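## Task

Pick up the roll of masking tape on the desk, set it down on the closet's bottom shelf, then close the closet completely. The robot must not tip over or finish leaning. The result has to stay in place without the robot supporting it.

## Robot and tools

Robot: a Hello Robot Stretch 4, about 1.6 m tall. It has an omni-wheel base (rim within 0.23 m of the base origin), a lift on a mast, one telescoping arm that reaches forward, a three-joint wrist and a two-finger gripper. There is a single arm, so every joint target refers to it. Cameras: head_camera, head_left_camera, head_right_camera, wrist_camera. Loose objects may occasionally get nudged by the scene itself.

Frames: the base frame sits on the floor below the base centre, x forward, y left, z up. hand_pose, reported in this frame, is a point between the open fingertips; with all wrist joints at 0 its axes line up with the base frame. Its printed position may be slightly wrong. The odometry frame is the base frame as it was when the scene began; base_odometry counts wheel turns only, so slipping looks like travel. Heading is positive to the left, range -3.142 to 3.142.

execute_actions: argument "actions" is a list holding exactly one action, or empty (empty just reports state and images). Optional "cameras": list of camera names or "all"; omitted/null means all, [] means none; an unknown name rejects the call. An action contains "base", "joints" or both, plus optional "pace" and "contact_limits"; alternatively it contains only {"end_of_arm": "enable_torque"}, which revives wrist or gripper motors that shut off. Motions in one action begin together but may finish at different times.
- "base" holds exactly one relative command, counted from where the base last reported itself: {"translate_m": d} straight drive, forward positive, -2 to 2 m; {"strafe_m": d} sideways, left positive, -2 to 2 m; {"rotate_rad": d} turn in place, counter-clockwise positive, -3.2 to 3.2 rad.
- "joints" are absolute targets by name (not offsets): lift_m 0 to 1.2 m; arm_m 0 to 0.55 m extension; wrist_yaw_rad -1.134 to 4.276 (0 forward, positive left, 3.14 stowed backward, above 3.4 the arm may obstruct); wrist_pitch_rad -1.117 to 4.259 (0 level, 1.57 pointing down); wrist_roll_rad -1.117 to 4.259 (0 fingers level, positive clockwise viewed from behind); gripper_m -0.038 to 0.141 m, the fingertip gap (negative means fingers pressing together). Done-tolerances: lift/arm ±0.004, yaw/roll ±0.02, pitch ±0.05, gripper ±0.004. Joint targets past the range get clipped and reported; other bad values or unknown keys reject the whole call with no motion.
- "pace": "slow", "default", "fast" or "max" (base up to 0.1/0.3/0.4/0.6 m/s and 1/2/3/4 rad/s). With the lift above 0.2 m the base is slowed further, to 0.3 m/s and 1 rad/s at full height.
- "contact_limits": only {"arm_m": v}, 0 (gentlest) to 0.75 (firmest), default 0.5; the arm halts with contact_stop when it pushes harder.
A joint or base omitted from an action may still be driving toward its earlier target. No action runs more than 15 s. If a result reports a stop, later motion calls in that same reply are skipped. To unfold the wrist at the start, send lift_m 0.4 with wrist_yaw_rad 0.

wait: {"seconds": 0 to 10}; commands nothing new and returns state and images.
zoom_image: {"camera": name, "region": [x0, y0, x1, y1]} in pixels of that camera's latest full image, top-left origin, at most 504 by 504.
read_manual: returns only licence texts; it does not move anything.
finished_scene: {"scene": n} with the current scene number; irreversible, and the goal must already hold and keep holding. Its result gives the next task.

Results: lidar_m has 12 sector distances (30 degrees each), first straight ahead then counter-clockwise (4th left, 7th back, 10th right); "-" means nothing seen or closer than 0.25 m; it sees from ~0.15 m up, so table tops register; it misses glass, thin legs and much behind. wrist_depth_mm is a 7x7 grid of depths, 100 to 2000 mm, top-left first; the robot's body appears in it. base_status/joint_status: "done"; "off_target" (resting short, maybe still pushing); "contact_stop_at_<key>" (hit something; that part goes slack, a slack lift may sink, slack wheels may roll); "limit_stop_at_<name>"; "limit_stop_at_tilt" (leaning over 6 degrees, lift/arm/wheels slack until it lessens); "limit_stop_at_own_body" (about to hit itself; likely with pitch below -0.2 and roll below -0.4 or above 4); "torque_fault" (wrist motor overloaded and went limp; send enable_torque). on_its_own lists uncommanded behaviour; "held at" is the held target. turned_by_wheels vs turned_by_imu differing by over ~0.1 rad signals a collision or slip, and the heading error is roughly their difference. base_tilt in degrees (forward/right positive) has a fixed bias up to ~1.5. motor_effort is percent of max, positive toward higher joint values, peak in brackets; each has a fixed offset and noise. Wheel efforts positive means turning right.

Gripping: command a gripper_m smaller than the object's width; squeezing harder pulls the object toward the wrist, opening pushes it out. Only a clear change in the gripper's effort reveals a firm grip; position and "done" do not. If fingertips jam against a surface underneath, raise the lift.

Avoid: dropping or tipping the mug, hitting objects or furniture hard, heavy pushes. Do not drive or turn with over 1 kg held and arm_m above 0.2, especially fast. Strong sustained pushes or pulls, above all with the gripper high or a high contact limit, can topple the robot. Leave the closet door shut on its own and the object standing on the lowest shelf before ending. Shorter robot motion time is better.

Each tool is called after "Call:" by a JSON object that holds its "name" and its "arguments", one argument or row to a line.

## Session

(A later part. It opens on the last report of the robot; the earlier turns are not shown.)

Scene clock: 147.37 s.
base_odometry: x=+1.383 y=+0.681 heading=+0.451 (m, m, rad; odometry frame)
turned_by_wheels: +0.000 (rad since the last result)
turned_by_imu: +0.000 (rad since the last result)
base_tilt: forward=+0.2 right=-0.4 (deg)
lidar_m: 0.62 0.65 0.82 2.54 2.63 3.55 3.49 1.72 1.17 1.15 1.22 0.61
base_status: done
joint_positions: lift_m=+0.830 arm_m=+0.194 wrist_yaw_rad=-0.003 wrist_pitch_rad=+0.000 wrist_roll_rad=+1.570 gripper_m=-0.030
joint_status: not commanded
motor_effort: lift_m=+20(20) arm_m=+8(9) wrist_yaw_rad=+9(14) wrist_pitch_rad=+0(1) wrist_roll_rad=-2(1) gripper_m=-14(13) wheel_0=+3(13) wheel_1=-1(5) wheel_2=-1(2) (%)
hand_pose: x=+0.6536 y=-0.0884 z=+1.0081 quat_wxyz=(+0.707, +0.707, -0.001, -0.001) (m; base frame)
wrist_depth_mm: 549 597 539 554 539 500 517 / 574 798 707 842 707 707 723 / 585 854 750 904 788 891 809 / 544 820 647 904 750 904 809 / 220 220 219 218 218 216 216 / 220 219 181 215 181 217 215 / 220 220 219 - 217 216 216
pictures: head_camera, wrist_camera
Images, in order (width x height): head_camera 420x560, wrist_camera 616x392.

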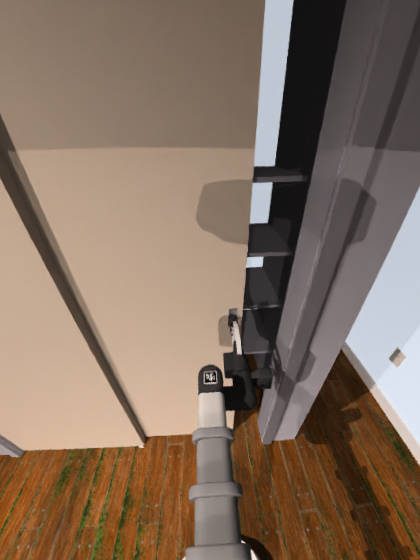

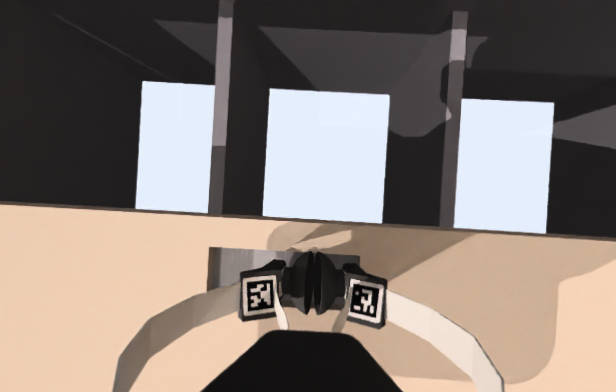

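Call:
{"name": "execute_actions", "arguments": {
  "actions": [
    {"base":{"strafe_m":-0.12},"pace":"slow"}
  ],
  "cameras": ["head_camera","wrist_camera"]
}}

Scene clock: 149.73 s.
base_odometry: x=+1.435 y=+0.574 heading=+0.452 (m, m, rad; odometry frame)
turned_by_wheels: +0.000 (rad since the last result)
turned_by_imu: +0.000 (rad since the last result)
base_tilt: forward=+0.3 right=-0.3 (deg)
lidar_m: 0.60 0.63 0.82 2.63 2.76 3.56 3.16 1.56 1.06 1.01 1.08 0.58
base_status: done
joint_positions: lift_m=+0.830 arm_m=+0.195 wrist_yaw_rad=-0.003 wrist_pitch_rad=+0.000 wrist_roll_rad=+1.570 gripper_m=-0.030
joint_status: not commanded
motor_effort: lift_m=+20(20) arm_m=+8(8) wrist_yaw_rad=+8(11) wrist_pitch_rad=-1(0) wrist_roll_rad=-2(2) gripper_m=-15(15) wheel_0=+3(13) wheel_1=-1(4) wheel_2=+0(1) (%)
hand_pose: x=+0.6538 y=-0.0882 z=+1.0081 quat_wxyz=(+0.707, +0.707, -0.001, -0.001) (m; base frame)
wrist_depth_mm: 142 141 140 140 139 139 138 / 155 146 141 140 140 139 138 / 535 759 254 230 211 196 188 / 535 820 647 904 750 891 798 / 220 220 220 219 217 218 216 / 221 220 181 203 181 217 216 / 221 220 220 - 218 217 217
pictures: head_camera, wrist_camera
Images, in order (width x height): head_camera 420x560, wrist_camera 616x392.

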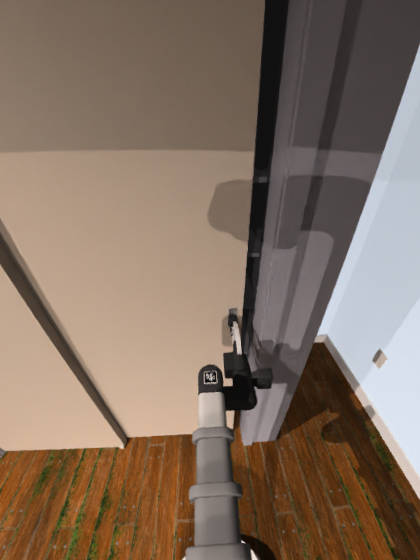

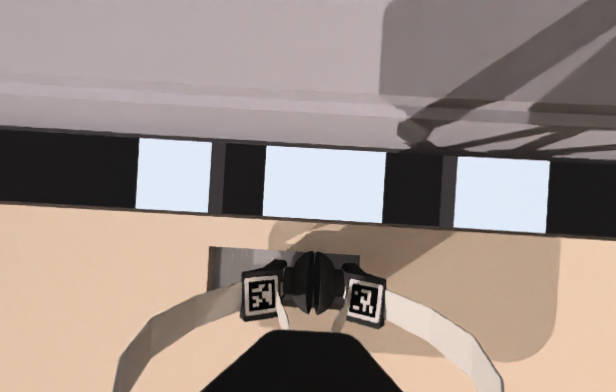

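Call:
{"name": "execute_actions", "arguments": {
  "actions": [
    {"base":{"strafe_m":-0.055},"pace":"slow"}
  ],
  "cameras": ["wrist_camera"]
}}

Scene clock: 151.47 s.
base_odometry: x=+1.459 y=+0.524 heading=+0.452 (m, m, rad; odometry frame)
turned_by_wheels: +0.001 (rad since the last result)
turned_by_imu: +0.001 (rad since the last result)
base_tilt: forward=+0.2 right=-0.4 (deg)
lidar_m: 0.55 0.66 0.83 2.71 2.85 3.59 3.08 1.45 1.04 0.95 1.03 0.56
base_status: done
joint_positions: lift_m=+0.830 arm_m=+0.195 wrist_yaw_rad=+0.001 wrist_pitch_rad=+0.001 wrist_roll_rad=+1.570 gripper_m=-0.030
joint_status: not commanded
motor_effort: lift_m=+20(20) arm_m=+7(8) wrist_yaw_rad=-2(11) wrist_pitch_rad=-1(1) wrist_roll_rad=-2(2) gripper_m=-13(13) wheel_0=+9(13) wheel_1=-1(4) wheel_2=+0(2) (%)
hand_pose: x=+0.6541 y=-0.0872 z=+1.0080 quat_wxyz=(+0.707, +0.707, +0.001, +0.000) (m; base frame)
wrist_depth_mm: 155 154 154 153 153 152 151 / 141 140 154 153 153 152 151 / 141 140 140 139 139 138 138 / 141 141 140 140 139 139 138 / 220 220 220 211 217 216 216 / 221 220 181 202 181 217 216 / 221 220 220 - 218 218 217
pictures: wrist_camera
Images, in order (width x height): wrist_camera 616x392.

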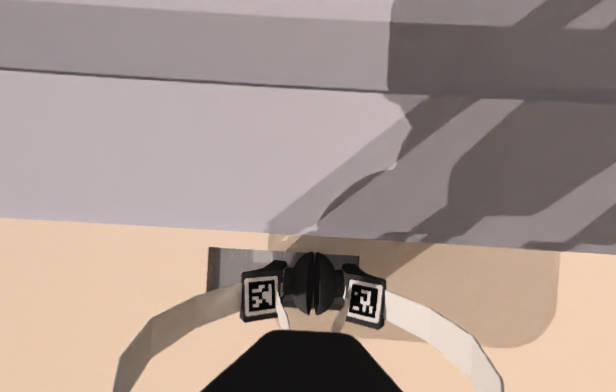

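Closed with resistance rising; small final nudge and retract.

Call:
{"name": "execute_actions", "arguments": {
  "actions": [
    {"base":{"strafe_m":-0.012},"pace":"slow"}
  ],
  "cameras": []
}}

Call:
{"name": "execute_actions", "arguments": {
  "actions": [
    {"joints":{"arm_m":0.0}}
  ],
  "cameras": ["head_camera"]
}}

Call:
{"name": "finished_scene", "arguments": {
  "scene": 2
}}

Scene clock: 152.50 s.
base_odometry: x=+1.464 y=+0.514 heading=+0.454 (m, m, rad; odometry frame)
turned_by_wheels: +0.002 (rad since the last result)
turned_by_imu: +0.002 (rad since the last result)
base_tilt: forward=+0.3 right=-0.3 (deg)
lidar_m: 0.56 0.65 0.83 2.73 2.81 3.55 3.00 1.45 1.00 0.96 1.01 0.59
base_status: done
joint_positions: lift_m=+0.830 arm_m=+0.195 wrist_yaw_rad=+0.012 wrist_pitch_rad=+0.001 wrist_roll_rad=+1.570 gripper_m=-0.030
joint_status: not commanded
on_its_own: wrist_yaw_rad is at rest, and its effort (-36) is outside its rest range (-13 to +13)
motor_effort: lift_m=+21(21) arm_m=+7(7) wrist_yaw_rad=-36(36) wrist_pitch_rad=-2(2) wrist_roll_rad=-2(2) gripper_m=-12(14) wheel_0=+19(18) wheel_1=+3(1) wheel_2=+0(2) (%)
hand_pose: x=+0.6551 y=-0.0838 z=+1.0080 quat_wxyz=(+0.707, +0.707, +0.005, +0.004) (m; base frame)
wrist_depth_mm: 151 150 150 149 148 148 148 / 138 151 150 150 149 149 148 / 138 138 137 137 136 136 135 / 139 138 138 137 137 137 136 / 220 219 218 203 216 151 214 / 220 220 182 206 182 216 216 / 221 221 220 - 218 216 216
pictures: none
No camera images: the call's "cameras" was empty. Leave "cameras" out to get every camera's image.

Scene clock: 154.20 s.
base_odometry: x=+1.464 y=+0.514 heading=+0.452 (m, m, rad; odometry frame)
turned_by_wheels: -0.002 (rad since the last result)
turned_by_imu: -0.001 (rad since the last result)
base_tilt: forward=+0.2 right=-0.3 (deg)
lidar_m: 0.55 0.63 0.83 2.73 2.84 3.54 3.50 1.44 1.01 0.95 1.03 0.55
base_status: not commanded
joint_positions: lift_m=+0.830 arm_m=+0.001 wrist_yaw_rad=+0.000 wrist_pitch_rad=+0.002 wrist_roll_rad=+1.570 gripper_m=-0.030
joint_status: all done
motor_effort: lift_m=+20(20) arm_m=-6(10) wrist_yaw_rad=+0(47) wrist_pitch_rad=-7(7) wrist_roll_rad=-2(2) gripper_m=-15(18) wheel_0=+0(19) wheel_1=-1(3) wheel_2=+0(4) (%)
hand_pose: x=+0.4605 y=-0.0874 z=+1.0075 quat_wxyz=(+0.707, +0.707, +0.001, -0.001) (m; base frame)
wrist_depth_mm: 351 351 349 349 347 345 345 / 355 351 349 347 347 347 345 / 351 349 349 351 347 343 345 / 338 336 336 336 332 332 332 / 418 415 413 410 407 407 407 / 418 415 180 200 180 410 407 / 418 415 413 - 410 410 404
pictures: head_camera
Images, in order (width x height): head_camera 420x560.

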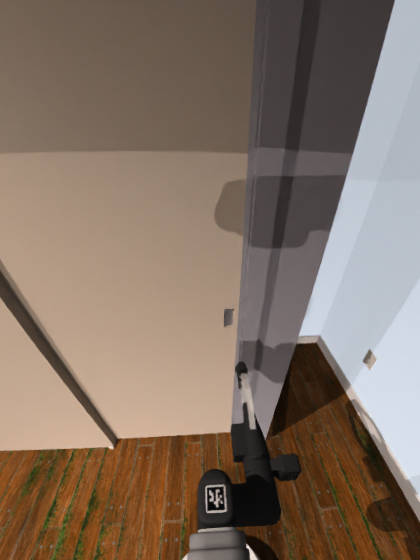

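The scene is finished: the task was done.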